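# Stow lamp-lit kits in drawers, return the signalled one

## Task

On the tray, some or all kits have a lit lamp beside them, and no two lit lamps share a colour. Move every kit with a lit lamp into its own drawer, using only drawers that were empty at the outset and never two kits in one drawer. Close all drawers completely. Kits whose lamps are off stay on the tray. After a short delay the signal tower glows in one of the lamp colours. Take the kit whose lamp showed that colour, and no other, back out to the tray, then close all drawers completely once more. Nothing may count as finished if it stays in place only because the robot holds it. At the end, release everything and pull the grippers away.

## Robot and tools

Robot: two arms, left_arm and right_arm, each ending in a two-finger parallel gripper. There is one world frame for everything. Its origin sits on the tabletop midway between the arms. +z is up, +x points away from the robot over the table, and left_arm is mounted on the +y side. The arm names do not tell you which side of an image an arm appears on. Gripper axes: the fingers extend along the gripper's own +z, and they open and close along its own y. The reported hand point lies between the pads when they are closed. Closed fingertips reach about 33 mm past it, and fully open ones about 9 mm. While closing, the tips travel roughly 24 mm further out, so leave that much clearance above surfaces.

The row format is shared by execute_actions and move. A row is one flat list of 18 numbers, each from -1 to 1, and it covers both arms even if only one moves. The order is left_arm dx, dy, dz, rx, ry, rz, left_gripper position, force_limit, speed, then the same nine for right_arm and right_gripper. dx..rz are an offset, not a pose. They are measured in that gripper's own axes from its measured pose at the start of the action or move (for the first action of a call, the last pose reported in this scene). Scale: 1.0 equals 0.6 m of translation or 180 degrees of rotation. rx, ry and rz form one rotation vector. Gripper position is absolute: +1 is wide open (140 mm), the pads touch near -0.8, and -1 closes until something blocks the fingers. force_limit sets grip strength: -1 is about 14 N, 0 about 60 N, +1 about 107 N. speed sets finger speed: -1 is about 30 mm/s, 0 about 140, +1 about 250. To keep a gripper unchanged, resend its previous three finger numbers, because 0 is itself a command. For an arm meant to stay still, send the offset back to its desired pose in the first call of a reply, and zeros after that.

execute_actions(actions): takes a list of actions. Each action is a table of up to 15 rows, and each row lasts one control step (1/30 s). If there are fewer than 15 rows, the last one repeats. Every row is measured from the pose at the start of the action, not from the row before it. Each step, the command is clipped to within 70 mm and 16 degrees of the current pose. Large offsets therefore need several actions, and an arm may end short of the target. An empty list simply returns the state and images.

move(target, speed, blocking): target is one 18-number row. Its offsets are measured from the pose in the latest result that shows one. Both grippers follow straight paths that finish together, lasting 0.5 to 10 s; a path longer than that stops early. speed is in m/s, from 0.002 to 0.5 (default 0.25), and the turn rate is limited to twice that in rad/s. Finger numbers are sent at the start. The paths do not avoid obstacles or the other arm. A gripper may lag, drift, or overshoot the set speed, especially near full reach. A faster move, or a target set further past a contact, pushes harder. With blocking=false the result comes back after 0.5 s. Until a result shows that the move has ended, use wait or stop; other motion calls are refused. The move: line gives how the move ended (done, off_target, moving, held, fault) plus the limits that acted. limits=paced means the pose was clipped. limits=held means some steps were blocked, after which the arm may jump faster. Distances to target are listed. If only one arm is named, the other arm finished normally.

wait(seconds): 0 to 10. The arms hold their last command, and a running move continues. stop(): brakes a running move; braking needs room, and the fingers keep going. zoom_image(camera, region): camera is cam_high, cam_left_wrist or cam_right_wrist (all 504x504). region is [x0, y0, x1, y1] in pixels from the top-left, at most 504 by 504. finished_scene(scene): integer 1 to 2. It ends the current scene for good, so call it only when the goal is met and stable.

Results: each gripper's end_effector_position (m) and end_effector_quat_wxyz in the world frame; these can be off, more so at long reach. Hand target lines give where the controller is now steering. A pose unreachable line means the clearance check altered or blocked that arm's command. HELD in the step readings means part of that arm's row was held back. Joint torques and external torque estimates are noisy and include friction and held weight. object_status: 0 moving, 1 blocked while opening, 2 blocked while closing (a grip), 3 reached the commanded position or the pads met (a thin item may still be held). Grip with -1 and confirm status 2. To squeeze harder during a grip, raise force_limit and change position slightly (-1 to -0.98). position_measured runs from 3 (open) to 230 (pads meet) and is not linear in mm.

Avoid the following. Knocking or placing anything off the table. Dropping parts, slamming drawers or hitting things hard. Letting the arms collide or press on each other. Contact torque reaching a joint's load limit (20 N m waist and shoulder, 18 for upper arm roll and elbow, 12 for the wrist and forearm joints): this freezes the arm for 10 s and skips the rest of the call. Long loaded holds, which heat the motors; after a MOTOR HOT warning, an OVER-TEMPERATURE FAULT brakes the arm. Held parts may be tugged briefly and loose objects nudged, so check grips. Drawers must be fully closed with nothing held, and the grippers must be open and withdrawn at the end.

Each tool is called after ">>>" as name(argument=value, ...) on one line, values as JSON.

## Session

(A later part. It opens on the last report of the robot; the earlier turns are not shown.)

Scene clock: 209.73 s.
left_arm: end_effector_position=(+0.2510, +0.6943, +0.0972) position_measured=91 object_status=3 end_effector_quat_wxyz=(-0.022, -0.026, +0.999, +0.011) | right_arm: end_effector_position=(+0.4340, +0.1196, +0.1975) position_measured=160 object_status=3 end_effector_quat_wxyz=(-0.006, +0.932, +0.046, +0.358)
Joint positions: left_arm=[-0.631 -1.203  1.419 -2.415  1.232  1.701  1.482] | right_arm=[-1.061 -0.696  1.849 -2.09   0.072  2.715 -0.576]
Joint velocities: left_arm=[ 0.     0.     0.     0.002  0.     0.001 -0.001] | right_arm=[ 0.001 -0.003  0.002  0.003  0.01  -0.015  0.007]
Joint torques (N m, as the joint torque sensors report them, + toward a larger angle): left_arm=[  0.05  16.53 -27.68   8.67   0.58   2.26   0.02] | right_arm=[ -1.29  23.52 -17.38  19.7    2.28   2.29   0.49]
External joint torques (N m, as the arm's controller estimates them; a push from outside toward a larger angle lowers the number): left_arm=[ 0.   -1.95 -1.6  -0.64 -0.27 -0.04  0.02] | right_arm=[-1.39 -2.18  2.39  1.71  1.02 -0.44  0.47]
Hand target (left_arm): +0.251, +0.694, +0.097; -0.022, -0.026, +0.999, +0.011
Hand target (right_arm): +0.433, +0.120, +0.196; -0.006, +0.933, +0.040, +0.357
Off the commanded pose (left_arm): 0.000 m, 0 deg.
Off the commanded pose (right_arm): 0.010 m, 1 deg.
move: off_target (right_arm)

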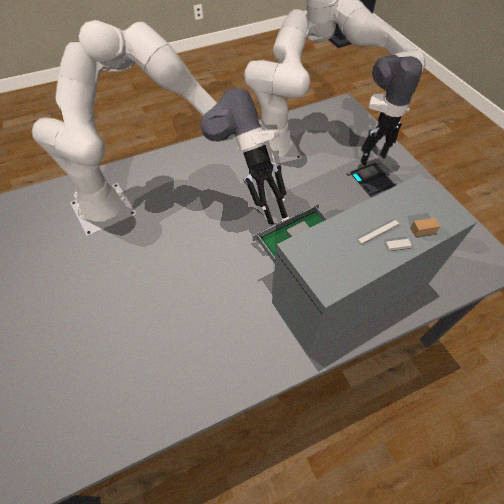

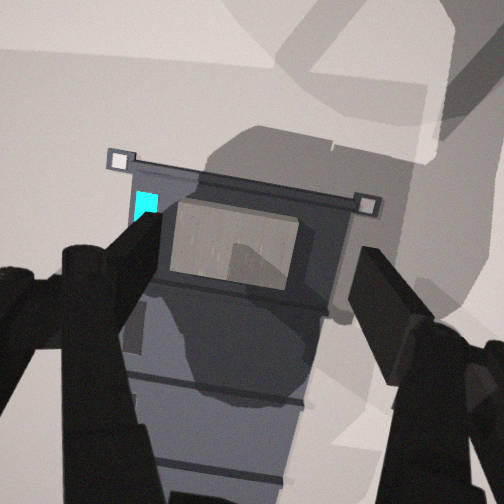

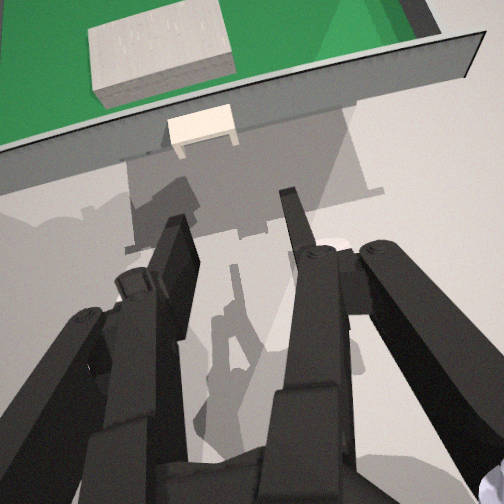

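>>> move(target=[-0.018,-0.02,0.04,0.006,-0.012,0,0.3,0,0,0.046,-0.008,0.025,0,0,0,-0.25,0.3,0], speed=0.08)

>>> move(target=[0,0,0.044,0,0,0,0.3,0,0,0.085,0,0.082,0,0,0,-0.25,0.3,0], speed=0.07)

>>> move(target=[0,0,0,0,0,0,-1,0,-0.3,0.085,0,0.082,0,0,0,-0.25,0.3,0], speed=0.07)

Scene clock: 215.83 s.
left_arm: end_effector_position=(+0.2593, +0.6842, +0.0731) position_measured=91 object_status=3 end_effector_quat_wxyz=(-0.005, -0.025, +1.000, +0.001) | right_arm: end_effector_position=(+0.4641, +0.1274, +0.2061) position_measured=160 object_status=3 end_effector_quat_wxyz=(-0.009, +0.932, +0.040, +0.359)
Joint positions: left_arm=[-0.635 -1.232  1.477 -2.443  1.281  1.759  1.463] | right_arm=[-1.175 -0.696  1.907 -2.007  0.069  2.703 -0.597]
Joint velocities: left_arm=[-0.001 -0.    -0.001 -0.002  0.002  0.014 -0.01 ] | right_arm=[ 0.    -0.001  0.004  0.002 -0.002 -0.002 -0.01 ]
Joint torques (N m, as the joint torque sensors report them, + toward a larger angle): left_arm=[ -0.22  16.77 -26.92   6.23   1.69   2.81  -0.09] | right_arm=[ -2.02  29.14 -18.35  19.94   0.18   2.3   -0.2 ]
External joint torques (N m, as the arm's controller estimates them; a push from outside toward a larger angle lowers the number): left_arm=[-0.15 -1.97 -0.57 -1.71  0.89  0.41 -0.09] | right_arm=[-1.84  0.66  1.46  1.52 -1.08 -0.45 -0.22]
Hand target (left_arm): +0.261, +0.683, +0.072; -0.003, -0.025, +1.000, +0.002
Hand target (right_arm): +0.464, +0.128, +0.206; -0.006, +0.932, +0.046, +0.359
Off the commanded pose (left_arm): 0.002 m, 0 deg.
Off the commanded pose (right_arm): 0.001 m, 1 deg.
move: done

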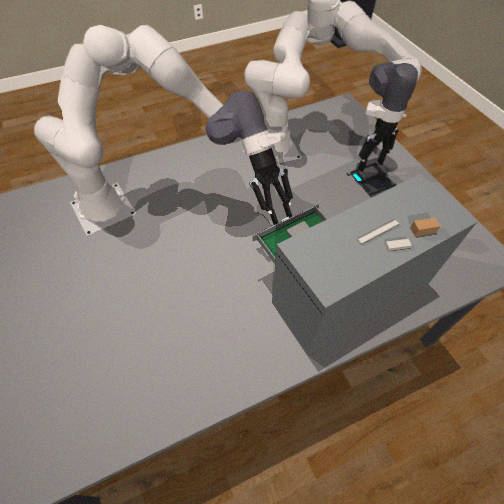

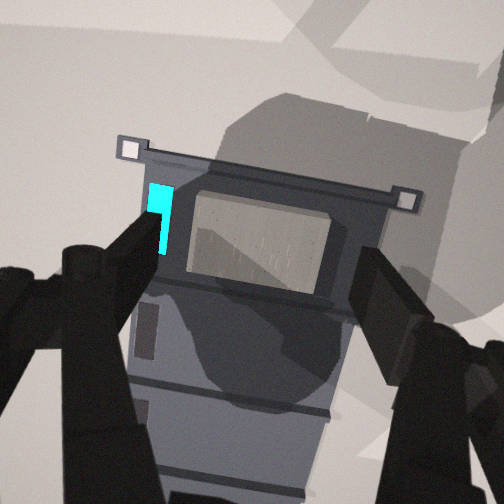

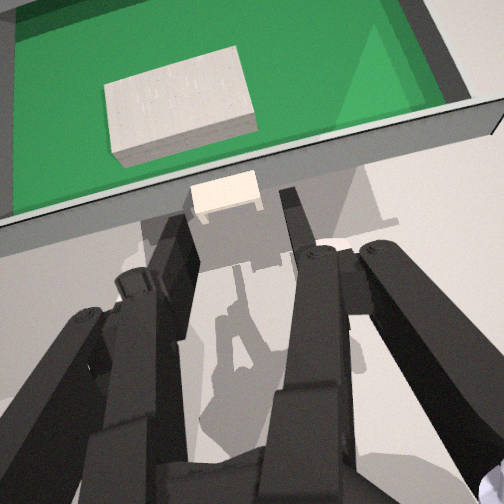

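Scene clock: 217.20 s.
left_arm: end_effector_position=(+0.2573, +0.6851, +0.0473) position_measured=91 object_status=3 end_effector_quat_wxyz=(-0.007, -0.025, +1.000, +0.000) | right_arm: end_effector_position=(+0.5338, +0.1342, +0.2066) position_measured=160 object_status=3 end_effector_quat_wxyz=(-0.012, +0.932, +0.034, +0.360)
Joint positions: left_arm=[-0.649 -1.235  1.544 -2.449  1.331  1.797  1.456] | right_arm=[-1.447 -0.719  2.065 -1.835  0.068  2.703 -0.65 ]
Joint velocities: left_arm=[ 0.     0.001  0.     0.001  0.003  0.009 -0.004] | right_arm=[-0.008  0.001  0.007  0.005 -0.006 -0.002 -0.013]
Joint torques (N m, as the joint torque sensors report them, + toward a larger angle): left_arm=[ -1.74  15.51 -25.39   4.61   1.79   2.76  -0.02] | right_arm=[ -2.14  34.48 -16.94  21.29   0.26   2.69  -0.25]
External joint torques (N m, as the arm's controller estimates them; a push from outside toward a larger angle lowers the number): left_arm=[-1.8  -3.71  0.9  -2.41  1.    0.38 -0.02] | right_arm=[-2.09 -1.05  2.15  1.95 -1.   -0.18 -0.27]
Hand target (left_arm): +0.259, +0.684, +0.046; -0.005, -0.024, +1.000, +0.001
Hand target (right_arm): +0.535, +0.135, +0.207; -0.010, +0.932, +0.040, +0.361
Off the commanded pose (left_arm): 0.002 m, 0 deg.
Off the commanded pose (right_arm): 0.003 m, 1 deg.
move: done

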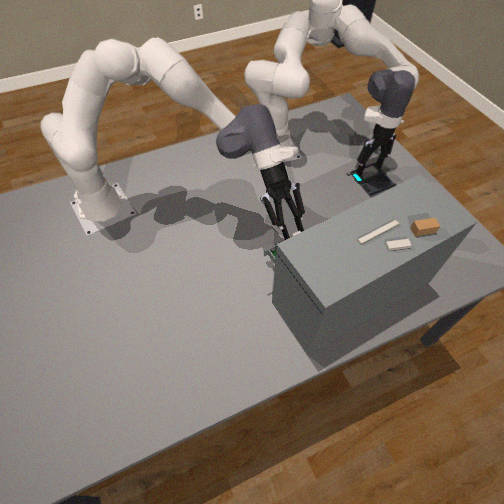

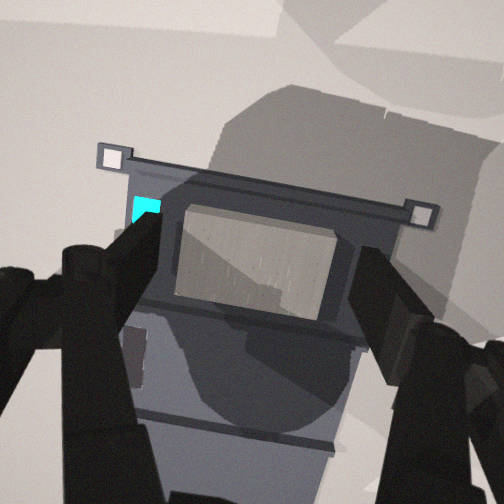

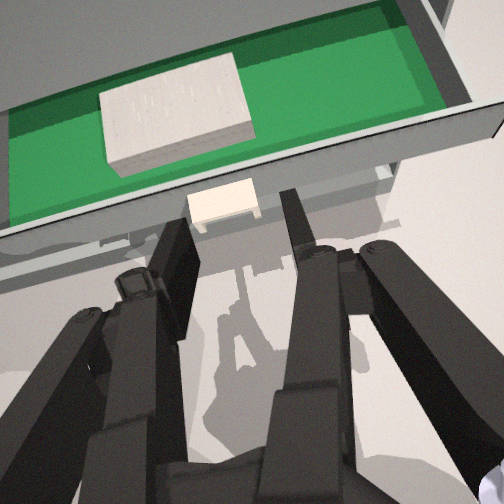

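Scene clock: 218.57 s.
left_arm: end_effector_position=(+0.2577, +0.6852, +0.0478) position_measured=133 object_status=2 end_effector_quat_wxyz=(-0.007, -0.024, +1.000, +0.001) | right_arm: end_effector_position=(+0.6039, +0.1410, +0.2078) position_measured=160 object_status=3 end_effector_quat_wxyz=(-0.016, +0.932, +0.028, +0.361)
Joint positions: left_arm=[-0.649 -1.235  1.543 -2.449  1.331  1.797  1.456] | right_arm=[-1.712 -0.779  2.219 -1.618  0.073  2.671 -0.703]
Joint velocities: left_arm=[ 0.001 -0.     0.001 -0.     0.     0.002 -0.   ] | right_arm=[-0.009  0.     0.007  0.01  -0.    -0.009 -0.013]
Joint torques (N m, as the joint torque sensors report them, + toward a larger angle): left_arm=[  0.52  16.27 -26.96   7.19   0.64   2.4    0.08] | right_arm=[ -2.57  41.23 -15.57  21.84   0.24   2.59  -0.23]
External joint torques (N m, as the arm's controller estimates them; a push from outside toward a larger angle lowers the number): left_arm=[ 0.55 -2.94 -0.68  0.2  -0.15  0.01  0.08] | right_arm=[-2.78 -1.63  2.2   1.59 -0.96 -0.38 -0.25]
Hand target (left_arm): +0.257, +0.685, +0.047; -0.007, -0.025, +1.000, +0.000
Hand target (right_arm): +0.605, +0.141, +0.208; -0.013, +0.932, +0.034, +0.361
Off the commanded pose (left_arm): 0.001 m, 0 deg.
Off the commanded pose (right_arm): 0.004 m, 1 deg.
move: off_target (right_arm)

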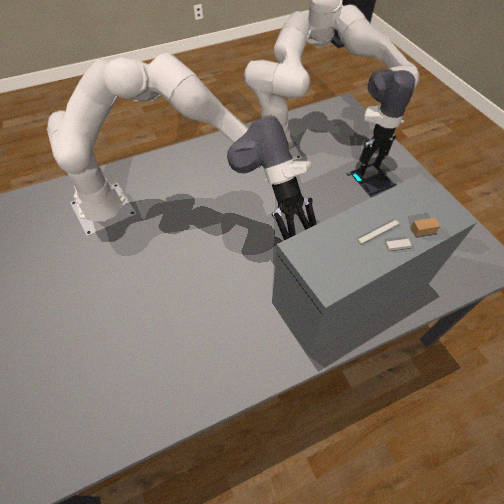

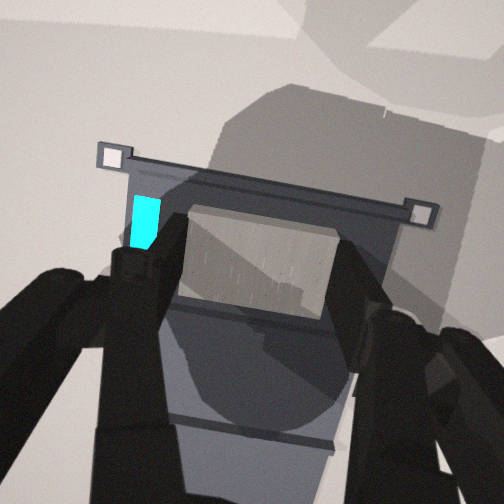

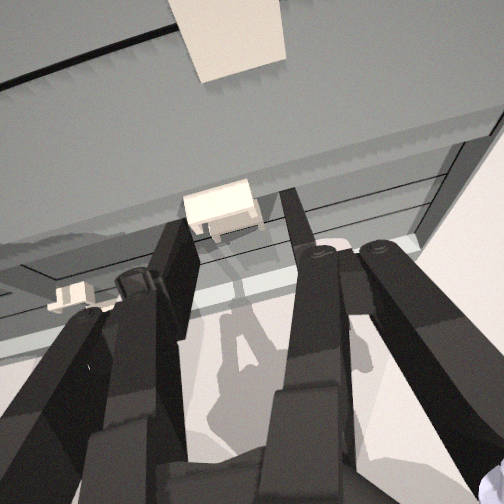

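>>> move(target=[0,0,-0.06,0,0,0,-1,0,-0.3,0.03,-0.012,0.03,0,0,0,-0.25,0.3,0], speed=0.05)

Scene clock: 220.83 s.
left_arm: end_effector_position=(+0.2598, +0.6846, +0.0831) position_measured=133 object_status=2 end_effector_quat_wxyz=(-0.005, -0.025, +1.000, +0.001) | right_arm: end_effector_position=(+0.6158, +0.1506, +0.2046) position_measured=160 object_status=3 end_effector_quat_wxyz=(-0.010, +0.936, +0.029, +0.350)
Joint positions: left_arm=[-0.631 -1.228  1.453 -2.438  1.26   1.747  1.467] | right_arm=[-1.79  -0.813  2.275 -1.507  0.079  2.602 -0.718]
Joint velocities: left_arm=[ 0.002 -0.001 -0.001  0.    -0.004 -0.015  0.006] | right_arm=[-0.004  0.002  0.004  0.006  0.    -0.01  -0.007]
Joint torques (N m, as the joint torque sensors report them, + toward a larger angle): left_arm=[  2.08  17.42 -29.13   9.41  -0.43   1.98   0.41] | right_arm=[-10.76  36.94 -17.27  24.89   1.6    7.94   0.15]
External joint torques (N m, as the arm's controller estimates them; a push from outside toward a larger angle lowers the number): left_arm=[ 1.96 -1.1  -2.95  1.01 -1.25 -0.41  0.41] | right_arm=[-10.93  -8.68  -0.21   4.44   0.51   5.     0.13]
Hand target (left_arm): +0.258, +0.686, +0.084; -0.006, -0.025, +1.000, +0.000
Hand target (right_arm): +0.628, +0.150, +0.208; -0.016, +0.932, +0.029, +0.362
Off the commanded pose (left_arm): 0.002 m, 0 deg.
Off the commanded pose (right_arm): 0.013 m, 2 deg.
move: off_target (right_arm)

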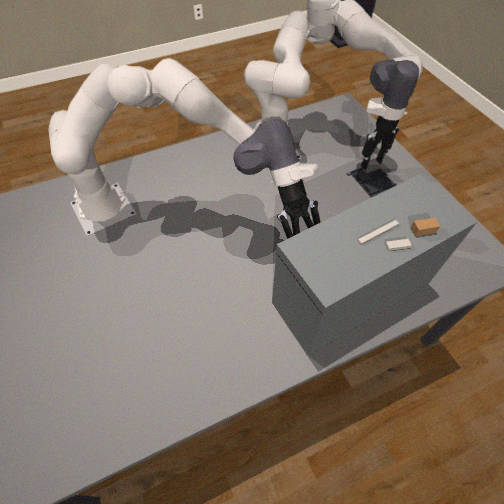

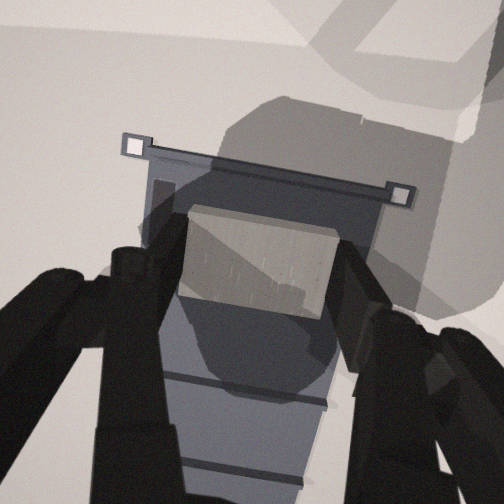

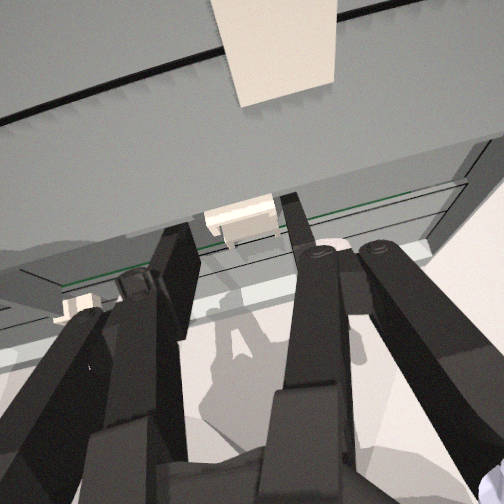

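>>> move(target=[0,0,0,0,0,0,-1,0,-0.3,-0.05,0,-0.047,0,0,0,-0.25,0.3,0], speed=0.1)

>>> move(target=[0,0,0,0,0,0,-1,0,-0.3,-0.035,0.006,0.036,0,0,0,-0.25,0.3,0], speed=0.08)

>>> move(target=[0,0,0,0,0,0,-1,0,-0.3,0.036,0,0.034,0,0,0,-0.25,0.3,0], speed=0.05)

>>> move(target=[0,0,0,0,0,0,-1,0,-0.3,0,0,0,0,0,0,-1,0.3,-0.5])

Scene clock: 225.03 s.
left_arm: end_effector_position=(+0.2589, +0.6846, +0.0830) position_measured=133 object_status=2 end_effector_quat_wxyz=(-0.006, -0.024, +1.000, +0.001) | right_arm: end_effector_position=(+0.5745, +0.1475, +0.2041) position_measured=160 object_status=3 end_effector_quat_wxyz=(-0.007, +0.936, +0.034, +0.349)
Joint positions: left_arm=[-0.631 -1.228  1.452 -2.438  1.26   1.744  1.469] | right_arm=[-1.645 -0.761  2.197 -1.649  0.065  2.629 -0.688]
Joint velocities: left_arm=[-0.     0.    -0.001 -0.001  0.001 -0.001  0.   ] | right_arm=[ 0.    -0.     0.001 -0.001  0.     0.003  0.007]
Joint torques (N m, as the joint torque sensors report them, + toward a larger angle): left_arm=[  0.31  16.59 -27.08   7.77   1.     2.64  -0.07] | right_arm=[  0.89  40.63 -18.28  18.19   1.98   3.16   0.52]
External joint torques (N m, as the arm's controller estimates them; a push from outside toward a larger angle lowers the number): left_arm=[ 0.29 -1.94 -0.88 -0.55  0.2   0.26 -0.07] | right_arm=[ 0.69 -0.81 -0.53 -1.93  0.86  0.26  0.5 ]
Hand target (left_arm): +0.260, +0.685, +0.083; -0.005, -0.025, +1.000, +0.001
Hand target (right_arm): +0.575, +0.147, +0.205; -0.010, +0.936, +0.029, +0.350
Off the commanded pose (left_arm): 0.001 m, 0 deg.
Off the commanded pose (right_arm): 0.002 m, 1 deg.
move: done

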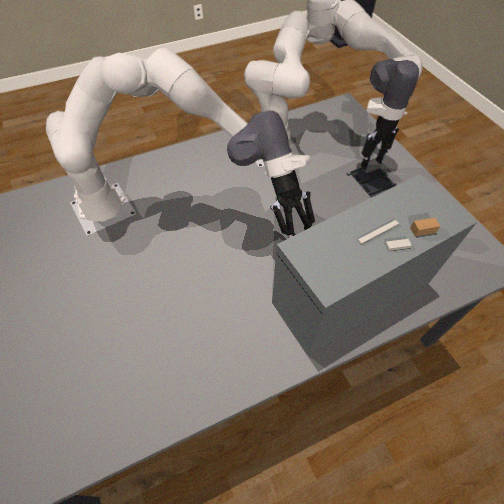

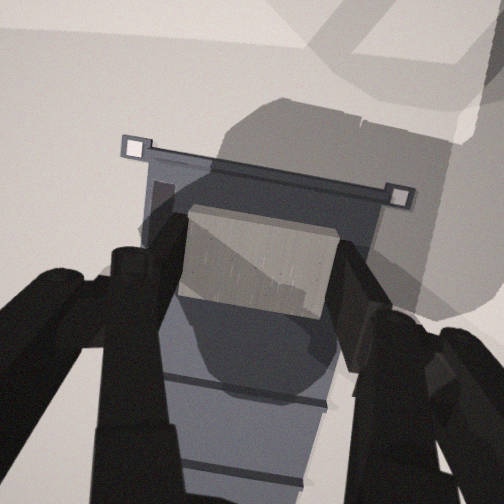

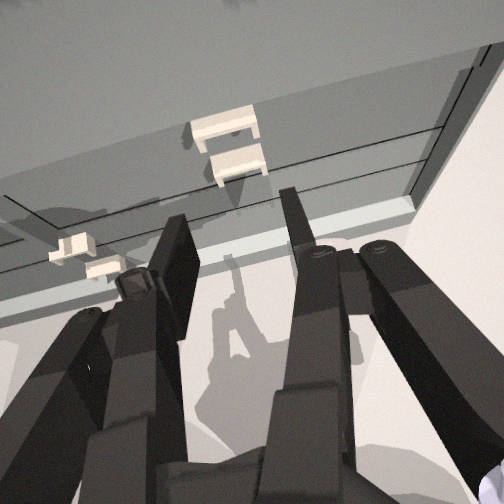

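Scene clock: 225.80 s.
left_arm: end_effector_position=(+0.2589, +0.6846, +0.0830) position_measured=133 object_status=2 end_effector_quat_wxyz=(-0.006, -0.024, +1.000, +0.001) | right_arm: end_effector_position=(+0.5731, +0.1433, +0.1757) position_measured=160 object_status=3 end_effector_quat_wxyz=(-0.003, +0.936, +0.039, +0.350)
Joint positions: left_arm=[-0.631 -1.228  1.452 -2.438  1.26   1.744  1.469] | right_arm=[-1.648 -0.793  2.209 -1.682  0.076  2.681 -0.684]
Joint velocities: left_arm=[-0.001  0.    -0.002  0.001  0.    -0.    -0.001] | right_arm=[-0.001 -0.     0.001 -0.     0.01   0.023  0.001]
Joint torques (N m, as the joint torque sensors report them, + toward a larger angle): left_arm=[  0.85  16.9  -26.83   8.4    0.63   2.4    0.11] | right_arm=[ -1.54  39.85 -16.67  18.11   2.24   3.08   0.39]
External joint torques (N m, as the arm's controller estimates them; a push from outside toward a larger angle lowers the number): left_arm=[ 0.92 -1.64 -0.55  0.08 -0.17  0.    0.11] | right_arm=[-1.44 -1.94  1.8  -1.3   1.04  0.22  0.37]
Hand target (left_arm): +0.259, +0.685, +0.083; -0.006, -0.024, +1.000, +0.001
Hand target (right_arm): +0.573, +0.143, +0.174; -0.007, +0.936, +0.034, +0.350
Off the commanded pose (left_arm): 0.000 m, 0 deg.
Off the commanded pose (right_arm): 0.002 m, 1 deg.
move: done

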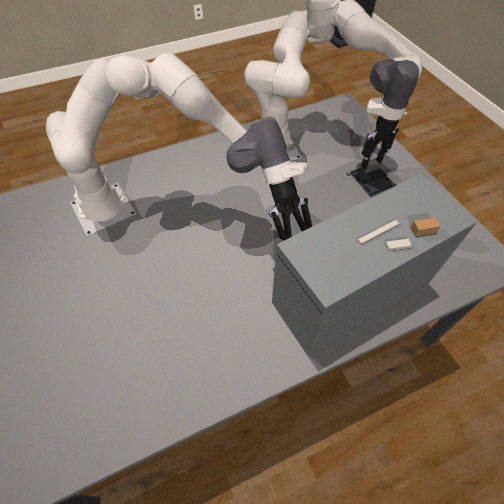

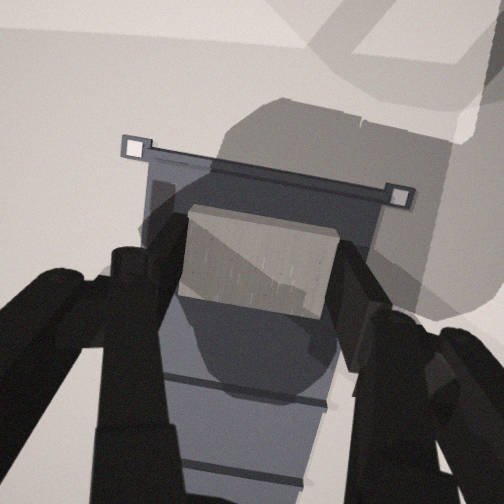

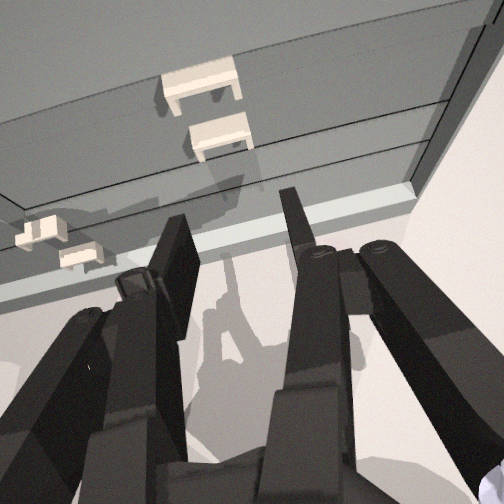

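Scene clock: 226.70 s.
left_arm: end_effector_position=(+0.2589, +0.6846, +0.0830) position_measured=133 object_status=2 end_effector_quat_wxyz=(-0.006, -0.024, +1.000, +0.001) | right_arm: end_effector_position=(+0.6037, +0.1453, +0.1772) position_measured=160 object_status=3 end_effector_quat_wxyz=(-0.006, +0.936, +0.033, +0.351)
Joint positions: left_arm=[-0.631 -1.228  1.452 -2.438  1.26   1.744  1.469] | right_arm=[-1.752 -0.825  2.265 -1.583  0.076  2.664 -0.698]
Joint velocities: left_arm=[-0.    -0.001  0.     0.002  0.001  0.    -0.   ] | right_arm=[-0.003  0.001  0.013  0.009  0.    -0.008 -0.007]
Joint torques (N m, as the joint torque sensors report them, + toward a larger angle): left_arm=[  0.1   17.18 -27.04   7.68   0.62   2.41   0.18] | right_arm=[ -1.5   42.69 -15.47  21.24   0.44   2.4   -0.26]
External joint torques (N m, as the arm's controller estimates them; a push from outside toward a larger angle lowers the number): left_arm=[ 0.1  -1.36 -0.79 -0.7  -0.19  0.01  0.18] | right_arm=[-1.65 -1.91  2.24  1.39 -0.73 -0.51 -0.28]
Hand target (left_arm): +0.259, +0.685, +0.083; -0.006, -0.024, +1.000, +0.001
Hand target (right_arm): +0.603, +0.146, +0.176; -0.003, +0.936, +0.039, +0.350
Off the commanded pose (left_arm): 0.000 m, 0 deg.
Off the commanded pose (right_arm): 0.003 m, 1 deg.
move: done

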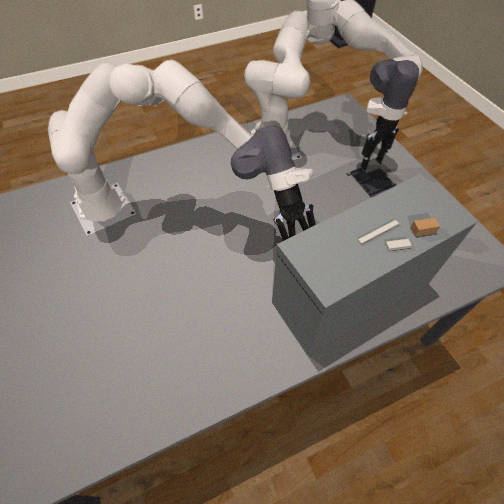

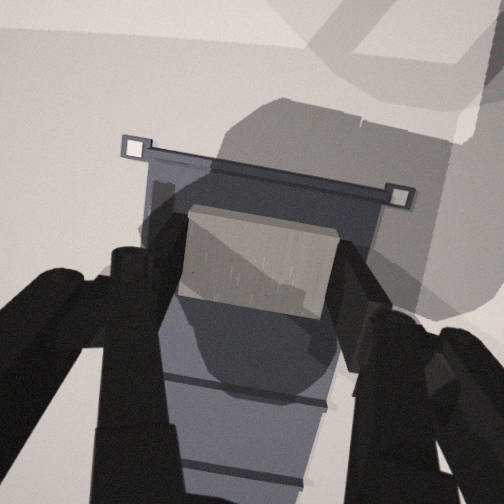

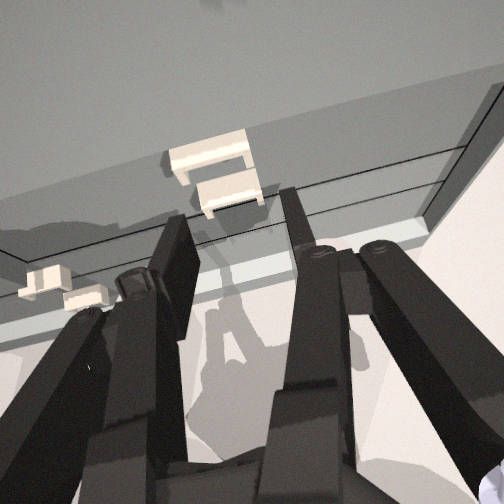

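Scene clock: 227.20 s.
left_arm: end_effector_position=(+0.2589, +0.6846, +0.0830) position_measured=133 object_status=2 end_effector_quat_wxyz=(-0.006, -0.024, +1.000, +0.001) | right_arm: end_effector_position=(+0.6041, +0.1442, +0.1773) position_measured=196 object_status=2 end_effector_quat_wxyz=(-0.005, +0.936, +0.033, +0.351)
Joint positions: left_arm=[-0.631 -1.228  1.452 -2.438  1.26   1.744  1.469] | right_arm=[-1.752 -0.824  2.264 -1.584  0.076  2.661 -0.698]
Joint velocities: left_arm=[ 0.001 -0.     0.     0.001 -0.001 -0.    -0.001] | right_arm=[ 0.001  0.002  0.002 -0.001  0.001 -0.    -0.   ]
Joint torques (N m, as the joint torque sensors report them, + toward a larger angle): left_arm=[  0.39  16.94 -27.34   7.66   0.6    2.39   0.11] | right_arm=[ -0.21  43.39 -16.16  20.04   1.14   3.13   0.09]
External joint torques (N m, as the arm's controller estimates them; a push from outside toward a larger angle lowers the number): left_arm=[ 0.25 -1.59 -1.13 -0.76 -0.21  0.    0.1 ] | right_arm=[-0.38 -1.23  1.54  0.15 -0.03  0.22  0.08]
Hand target (left_arm): +0.259, +0.685, +0.083; -0.006, -0.024, +1.000, +0.001
Hand target (right_arm): +0.604, +0.145, +0.177; -0.006, +0.936, +0.033, +0.351
Off the commanded pose (left_arm): 0.000 m, 0 deg.
Off the commanded pose (right_arm): 0.001 m, 0 deg.
move: done

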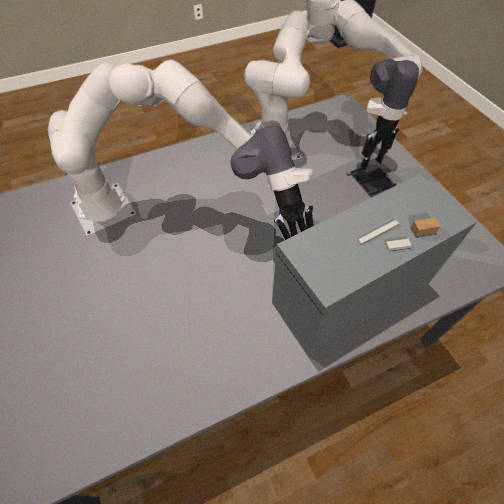

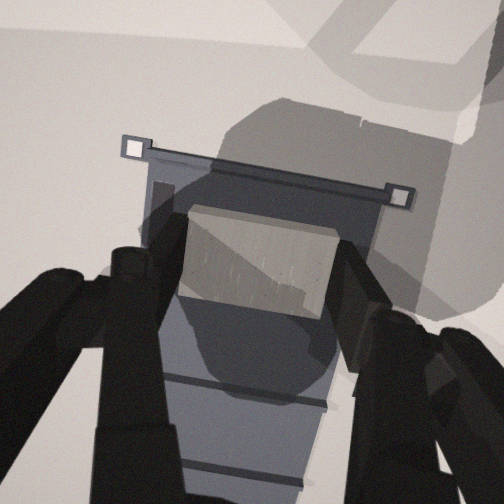

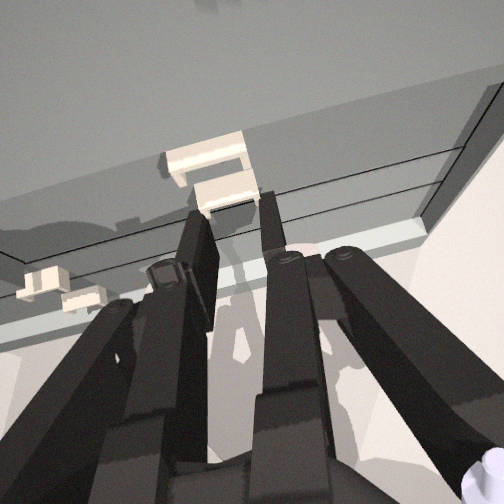

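>>> move(target=[-0.33,-0.377,-0.33,0,-0.08,-0.016,-1,0,-0.3,-0.165,0.01,-0.153,0,0,0,-1,0.3,-0.5], speed=0.17)

>>> move(target=[0,0,0,0,0,0,-1,0,-0.3,0,0,0,0,0,0,-0.25,0.3,0])

>>> move(target=[0,0,0,0,0,0,-1,0,-0.3,-0.06,0,-0.054,0,0,0,-0.25,0.3,0], speed=0.15)

Scene clock: 233.17 s.
left_arm: end_effector_position=(+0.4691, +0.4657, +0.2880) position_measured=133 object_status=2 end_effector_quat_wxyz=(+0.127, -0.042, +0.991, +0.003) | right_arm: end_effector_position=(+0.4679, +0.1280, +0.1739) position_measured=196 object_status=2 end_effector_quat_wxyz=(-0.001, +0.937, +0.038, +0.348)
Joint positions: left_arm=[-1.122 -0.973  1.11  -2.223  0.967  1.84   1.002] | right_arm=[-1.256 -0.719  1.991 -1.986  0.073  2.715 -0.583]
Joint velocities: left_arm=[ 0.001 -0.001 -0.001  0.001 -0.001  0.001 -0.028] | right_arm=[ 0.     0.     0.    -0.002  0.001 -0.     0.005]
Joint torques (N m, as the joint torque sensors report them, + toward a larger angle): left_arm=[ -1.5   13.62 -24.26  17.76  -0.14   3.35  -0.14] | right_arm=[  0.45  31.74 -21.81  16.95   1.86   2.84   0.42]
External joint torques (N m, as the arm's controller estimates them; a push from outside toward a larger angle lowers the number): left_arm=[-1.48  0.27 -1.15  1.29 -1.15  0.47 -0.13] | right_arm=[ 0.37  0.59 -2.33 -1.14  0.63  0.11  0.4 ]
Hand target (left_arm): +0.470, +0.464, +0.289; +0.128, -0.048, +0.991, -0.000
Hand target (right_arm): +0.470, +0.127, +0.176; -0.004, +0.937, +0.032, +0.349
Off the commanded pose (left_arm): 0.010 m, 1 deg.
Off the commanded pose (right_arm): 0.008 m, 1 deg.
move: off_target (left_arm, right_arm)

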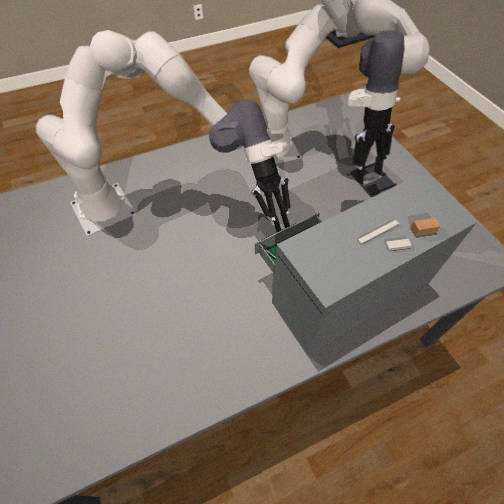

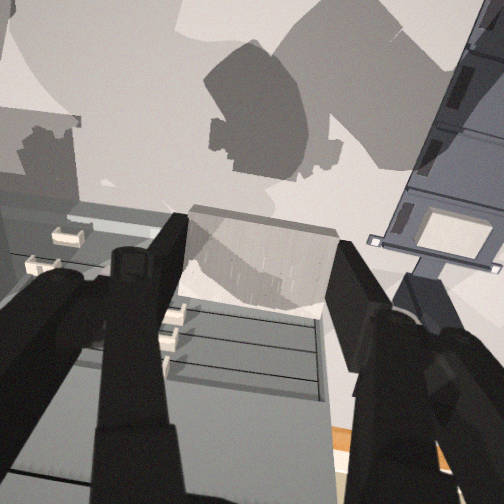

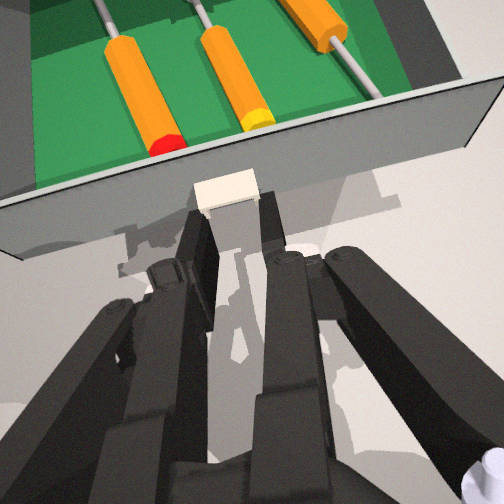

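Scene clock: 233.67 s.
left_arm: end_effector_position=(+0.4691, +0.4657, +0.2880) position_measured=133 object_status=2 end_effector_quat_wxyz=(+0.127, -0.042, +0.991, +0.003) | right_arm: end_effector_position=(+0.4678, +0.1280, +0.1737) position_measured=160 object_status=3 end_effector_quat_wxyz=(-0.001, +0.937, +0.038, +0.348)
Joint positions: left_arm=[-1.122 -0.973  1.11  -2.223  0.967  1.84   1.002] | right_arm=[-1.256 -0.719  1.992 -1.986  0.073  2.715 -0.583]
Joint velocities: left_arm=[-0.     0.001  0.001 -0.001 -0.001 -0.     0.   ] | right_arm=[ 0.    -0.001  0.001 -0.     0.     0.    -0.001]
Joint torques (N m, as the joint torque sensors report them, + toward a larger angle): left_arm=[  0.57  11.75 -25.19  16.65   0.75   2.94   0.12] | right_arm=[ -0.56  30.49 -18.73  18.12   1.18   2.66   0.13]
External joint torques (N m, as the arm's controller estimates them; a push from outside toward a larger angle lowers the number): left_arm=[ 0.6  -1.64 -2.15  0.25 -0.25  0.07  0.12] | right_arm=[-0.56 -0.65  0.81  0.02 -0.06 -0.07  0.11]
Hand target (left_arm): +0.469, +0.466, +0.288; +0.127, -0.042, +0.991, +0.003
Hand target (right_arm): +0.468, +0.128, +0.174; -0.001, +0.937, +0.038, +0.348
Off the commanded pose (left_arm): 0.000 m, 0 deg.
Off the commanded pose (right_arm): 0.000 m, 0 deg.
move: done

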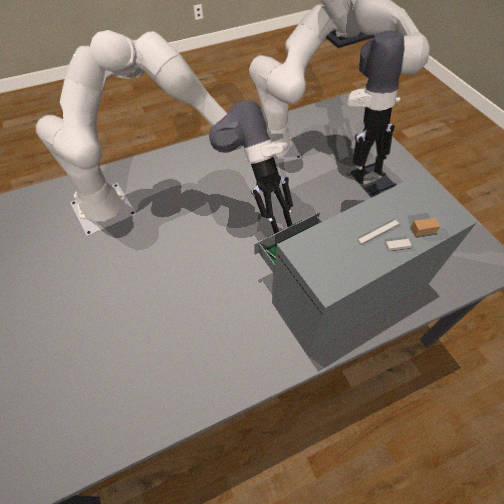

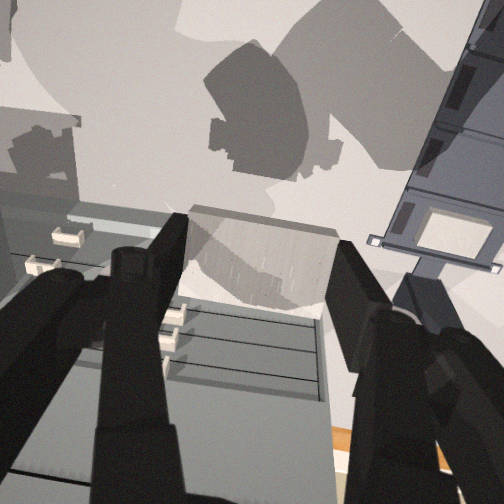

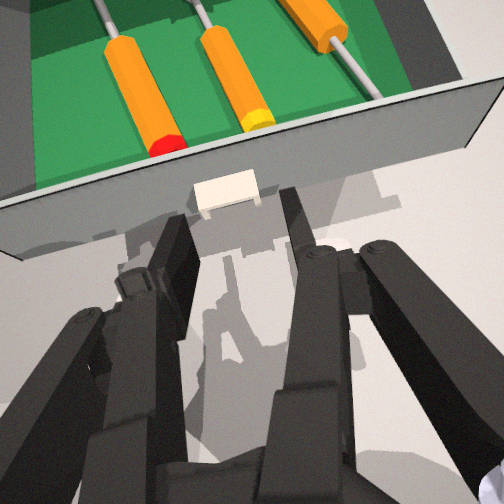

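Scene clock: 234.63 s.
left_arm: end_effector_position=(+0.4691, +0.4657, +0.2880) position_measured=133 object_status=2 end_effector_quat_wxyz=(+0.127, -0.042, +0.991, +0.003) | right_arm: end_effector_position=(+0.4195, +0.1254, +0.1735) position_measured=160 object_status=3 end_effector_quat_wxyz=(+0.000, +0.936, +0.045, +0.348)
Joint positions: left_arm=[-1.122 -0.973  1.11  -2.223  0.967  1.84   1.002] | right_arm=[-1.079 -0.713  1.899 -2.083  0.079  2.705 -0.547]
Joint velocities: left_arm=[0.001 0.    0.    0.001 0.001 0.001 0.   ] | right_arm=[ 0.001 -0.002 -0.001 -0.     0.003 -0.002  0.011]
Joint torques (N m, as the joint torque sensors report them, + toward a larger angle): left_arm=[ -0.35  12.42 -24.54  15.9    0.91   2.8    0.21] | right_arm=[  1.17  25.71 -20.4   16.14   2.23   2.28   0.58]
External joint torques (N m, as the arm's controller estimates them; a push from outside toward a larger angle lowers the number): left_arm=[-0.46 -0.89 -1.47 -0.65 -0.11 -0.08  0.21] | right_arm=[ 1.17 -1.54 -0.47 -1.41  1.01 -0.39  0.56]
Hand target (left_arm): +0.469, +0.466, +0.288; +0.127, -0.042, +0.991, +0.003
Hand target (right_arm): +0.420, +0.123, +0.173; -0.001, +0.937, +0.038, +0.347
Off the commanded pose (left_arm): 0.000 m, 0 deg.
Off the commanded pose (right_arm): 0.002 m, 1 deg.
move: done

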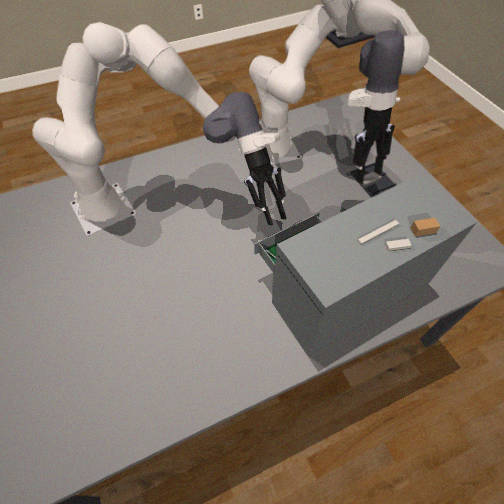

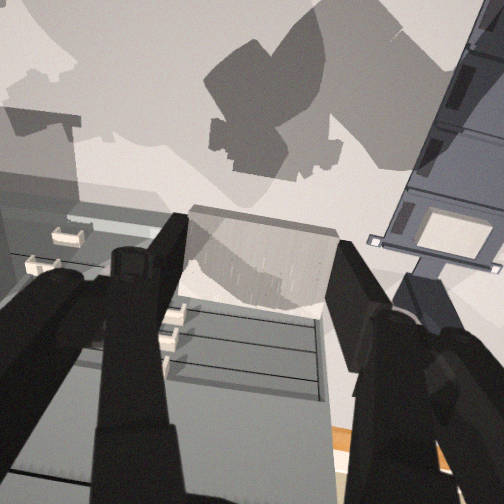

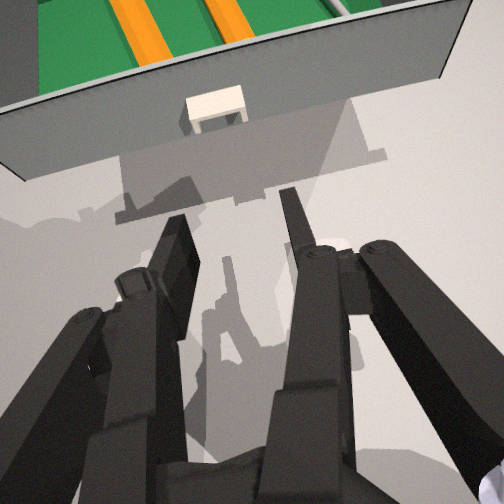

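>>> execute_actions(actions=[])

>>> move(target=[0,0,0,0,0,0,-1,0,-0.3,0.225,-0.014,0.215,0,0,0,-0.25,0.3,0], speed=0.12)

Scene clock: 242.47 s.
left_arm: end_effector_position=(+0.4691, +0.4657, +0.2880) position_measured=133 object_status=2 end_effector_quat_wxyz=(+0.127, -0.042, +0.991, +0.003) | right_arm: end_effector_position=(+0.4194, +0.1253, +0.1734) position_measured=160 object_status=3 end_effector_quat_wxyz=(-0.000, +0.937, +0.043, +0.348)
Joint positions: left_arm=[-1.122 -0.973  1.11  -2.223  0.967  1.84   1.002] | right_arm=[-1.079 -0.713  1.899 -2.083  0.08   2.705 -0.544]
Joint velocities: left_arm=[ 0.001 -0.002 -0.001 -0.001  0.001  0.001  0.   ] | right_arm=[-0.    -0.001 -0.001  0.001  0.     0.    -0.001]
Joint torques (N m, as the joint torque sensors report them, + toward a larger angle): left_arm=[  0.26  12.01 -24.71  16.17   0.79   2.9    0.08] | right_arm=[  0.71  25.79 -20.62  16.26   2.2    2.24   0.46]
External joint torques (N m, as the arm's controller estimates them; a push from outside toward a larger angle lowers the number): left_arm=[ 0.13 -1.28 -1.64 -0.38 -0.22  0.01  0.09] | right_arm=[ 0.8  -1.48 -0.61 -1.29  0.97 -0.43  0.44]
Hand target (left_arm): +0.469, +0.466, +0.288; +0.127, -0.042, +0.991, +0.003
Hand target (right_arm): +0.420, +0.123, +0.173; -0.001, +0.937, +0.038, +0.347
Off the commanded pose (left_arm): 0.000 m, 0 deg.
Off the commanded pose (right_arm): 0.002 m, 1 deg.

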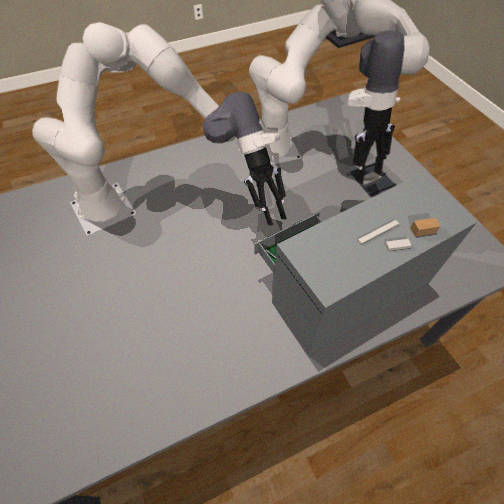

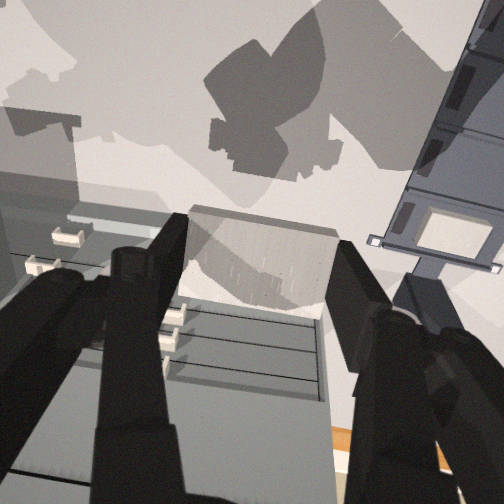

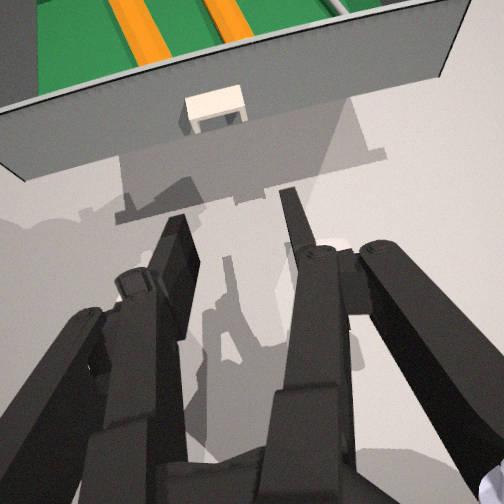

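Scene clock: 244.40 s.
left_arm: end_effector_position=(+0.4691, +0.4657, +0.2880) position_measured=133 object_status=2 end_effector_quat_wxyz=(+0.127, -0.042, +0.991, +0.003) | right_arm: end_effector_position=(+0.6052, +0.1527, +0.1736) position_measured=160 object_status=3 end_effector_quat_wxyz=(-0.007, +0.935, +0.035, +0.352)
Joint positions: left_arm=[-1.122 -0.973  1.11  -2.223  0.967  1.84   1.002] | right_arm=[-1.764 -0.846  2.274 -1.554  0.086  2.658 -0.699]
Joint velocities: left_arm=[ 0.     0.     0.     0.     0.    -0.001 -0.   ] | right_arm=[-0.013 -0.     0.017  0.016 -0.007 -0.016 -0.021]
Joint torques (N m, as the joint torque sensors report them, + toward a larger angle): left_arm=[  0.23  12.19 -24.93  15.92   0.81   2.85   0.07] | right_arm=[ -1.56  43.32 -15.25  22.12  -0.05   2.4   -0.22]
External joint torques (N m, as the arm's controller estimates them; a push from outside toward a larger angle lowers the number): left_arm=[ 0.26 -1.23 -1.81 -0.52 -0.2  -0.04  0.08] | right_arm=[-1.45 -2.16  2.72  2.44 -1.23 -0.5  -0.24]
Hand target (left_arm): +0.469, +0.466, +0.288; +0.127, -0.042, +0.991, +0.003
Hand target (right_arm): +0.605, +0.153, +0.172; -0.002, +0.935, +0.043, +0.351
Off the commanded pose (left_arm): 0.000 m, 0 deg.
Off the commanded pose (right_arm): 0.011 m, 1 deg.
move: off_target (right_arm)

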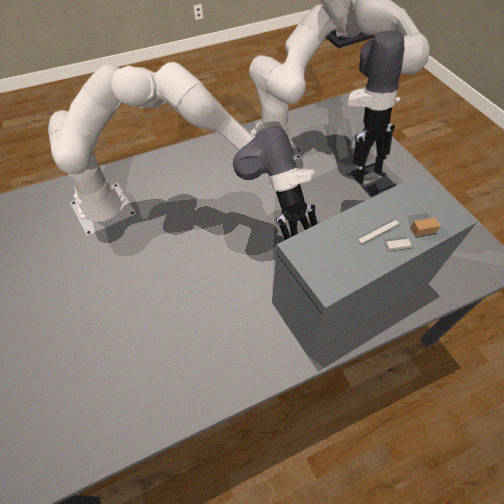

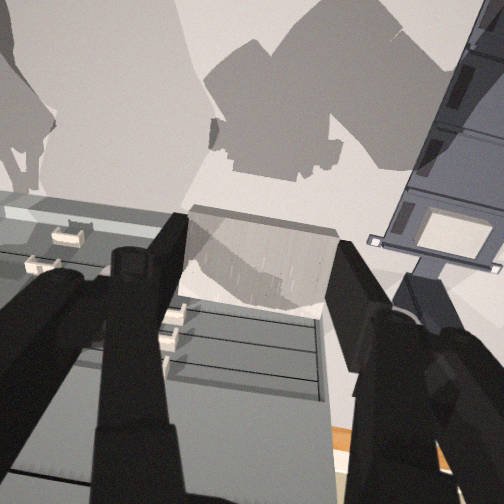

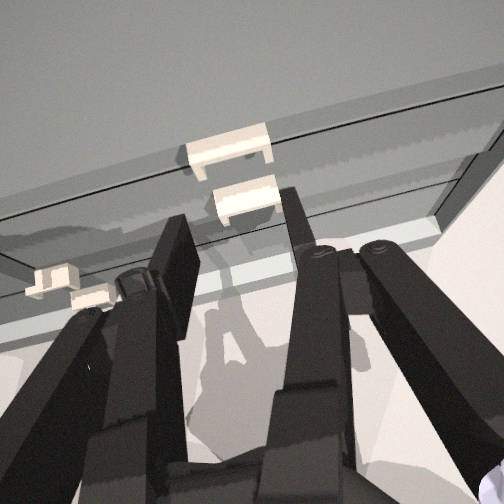

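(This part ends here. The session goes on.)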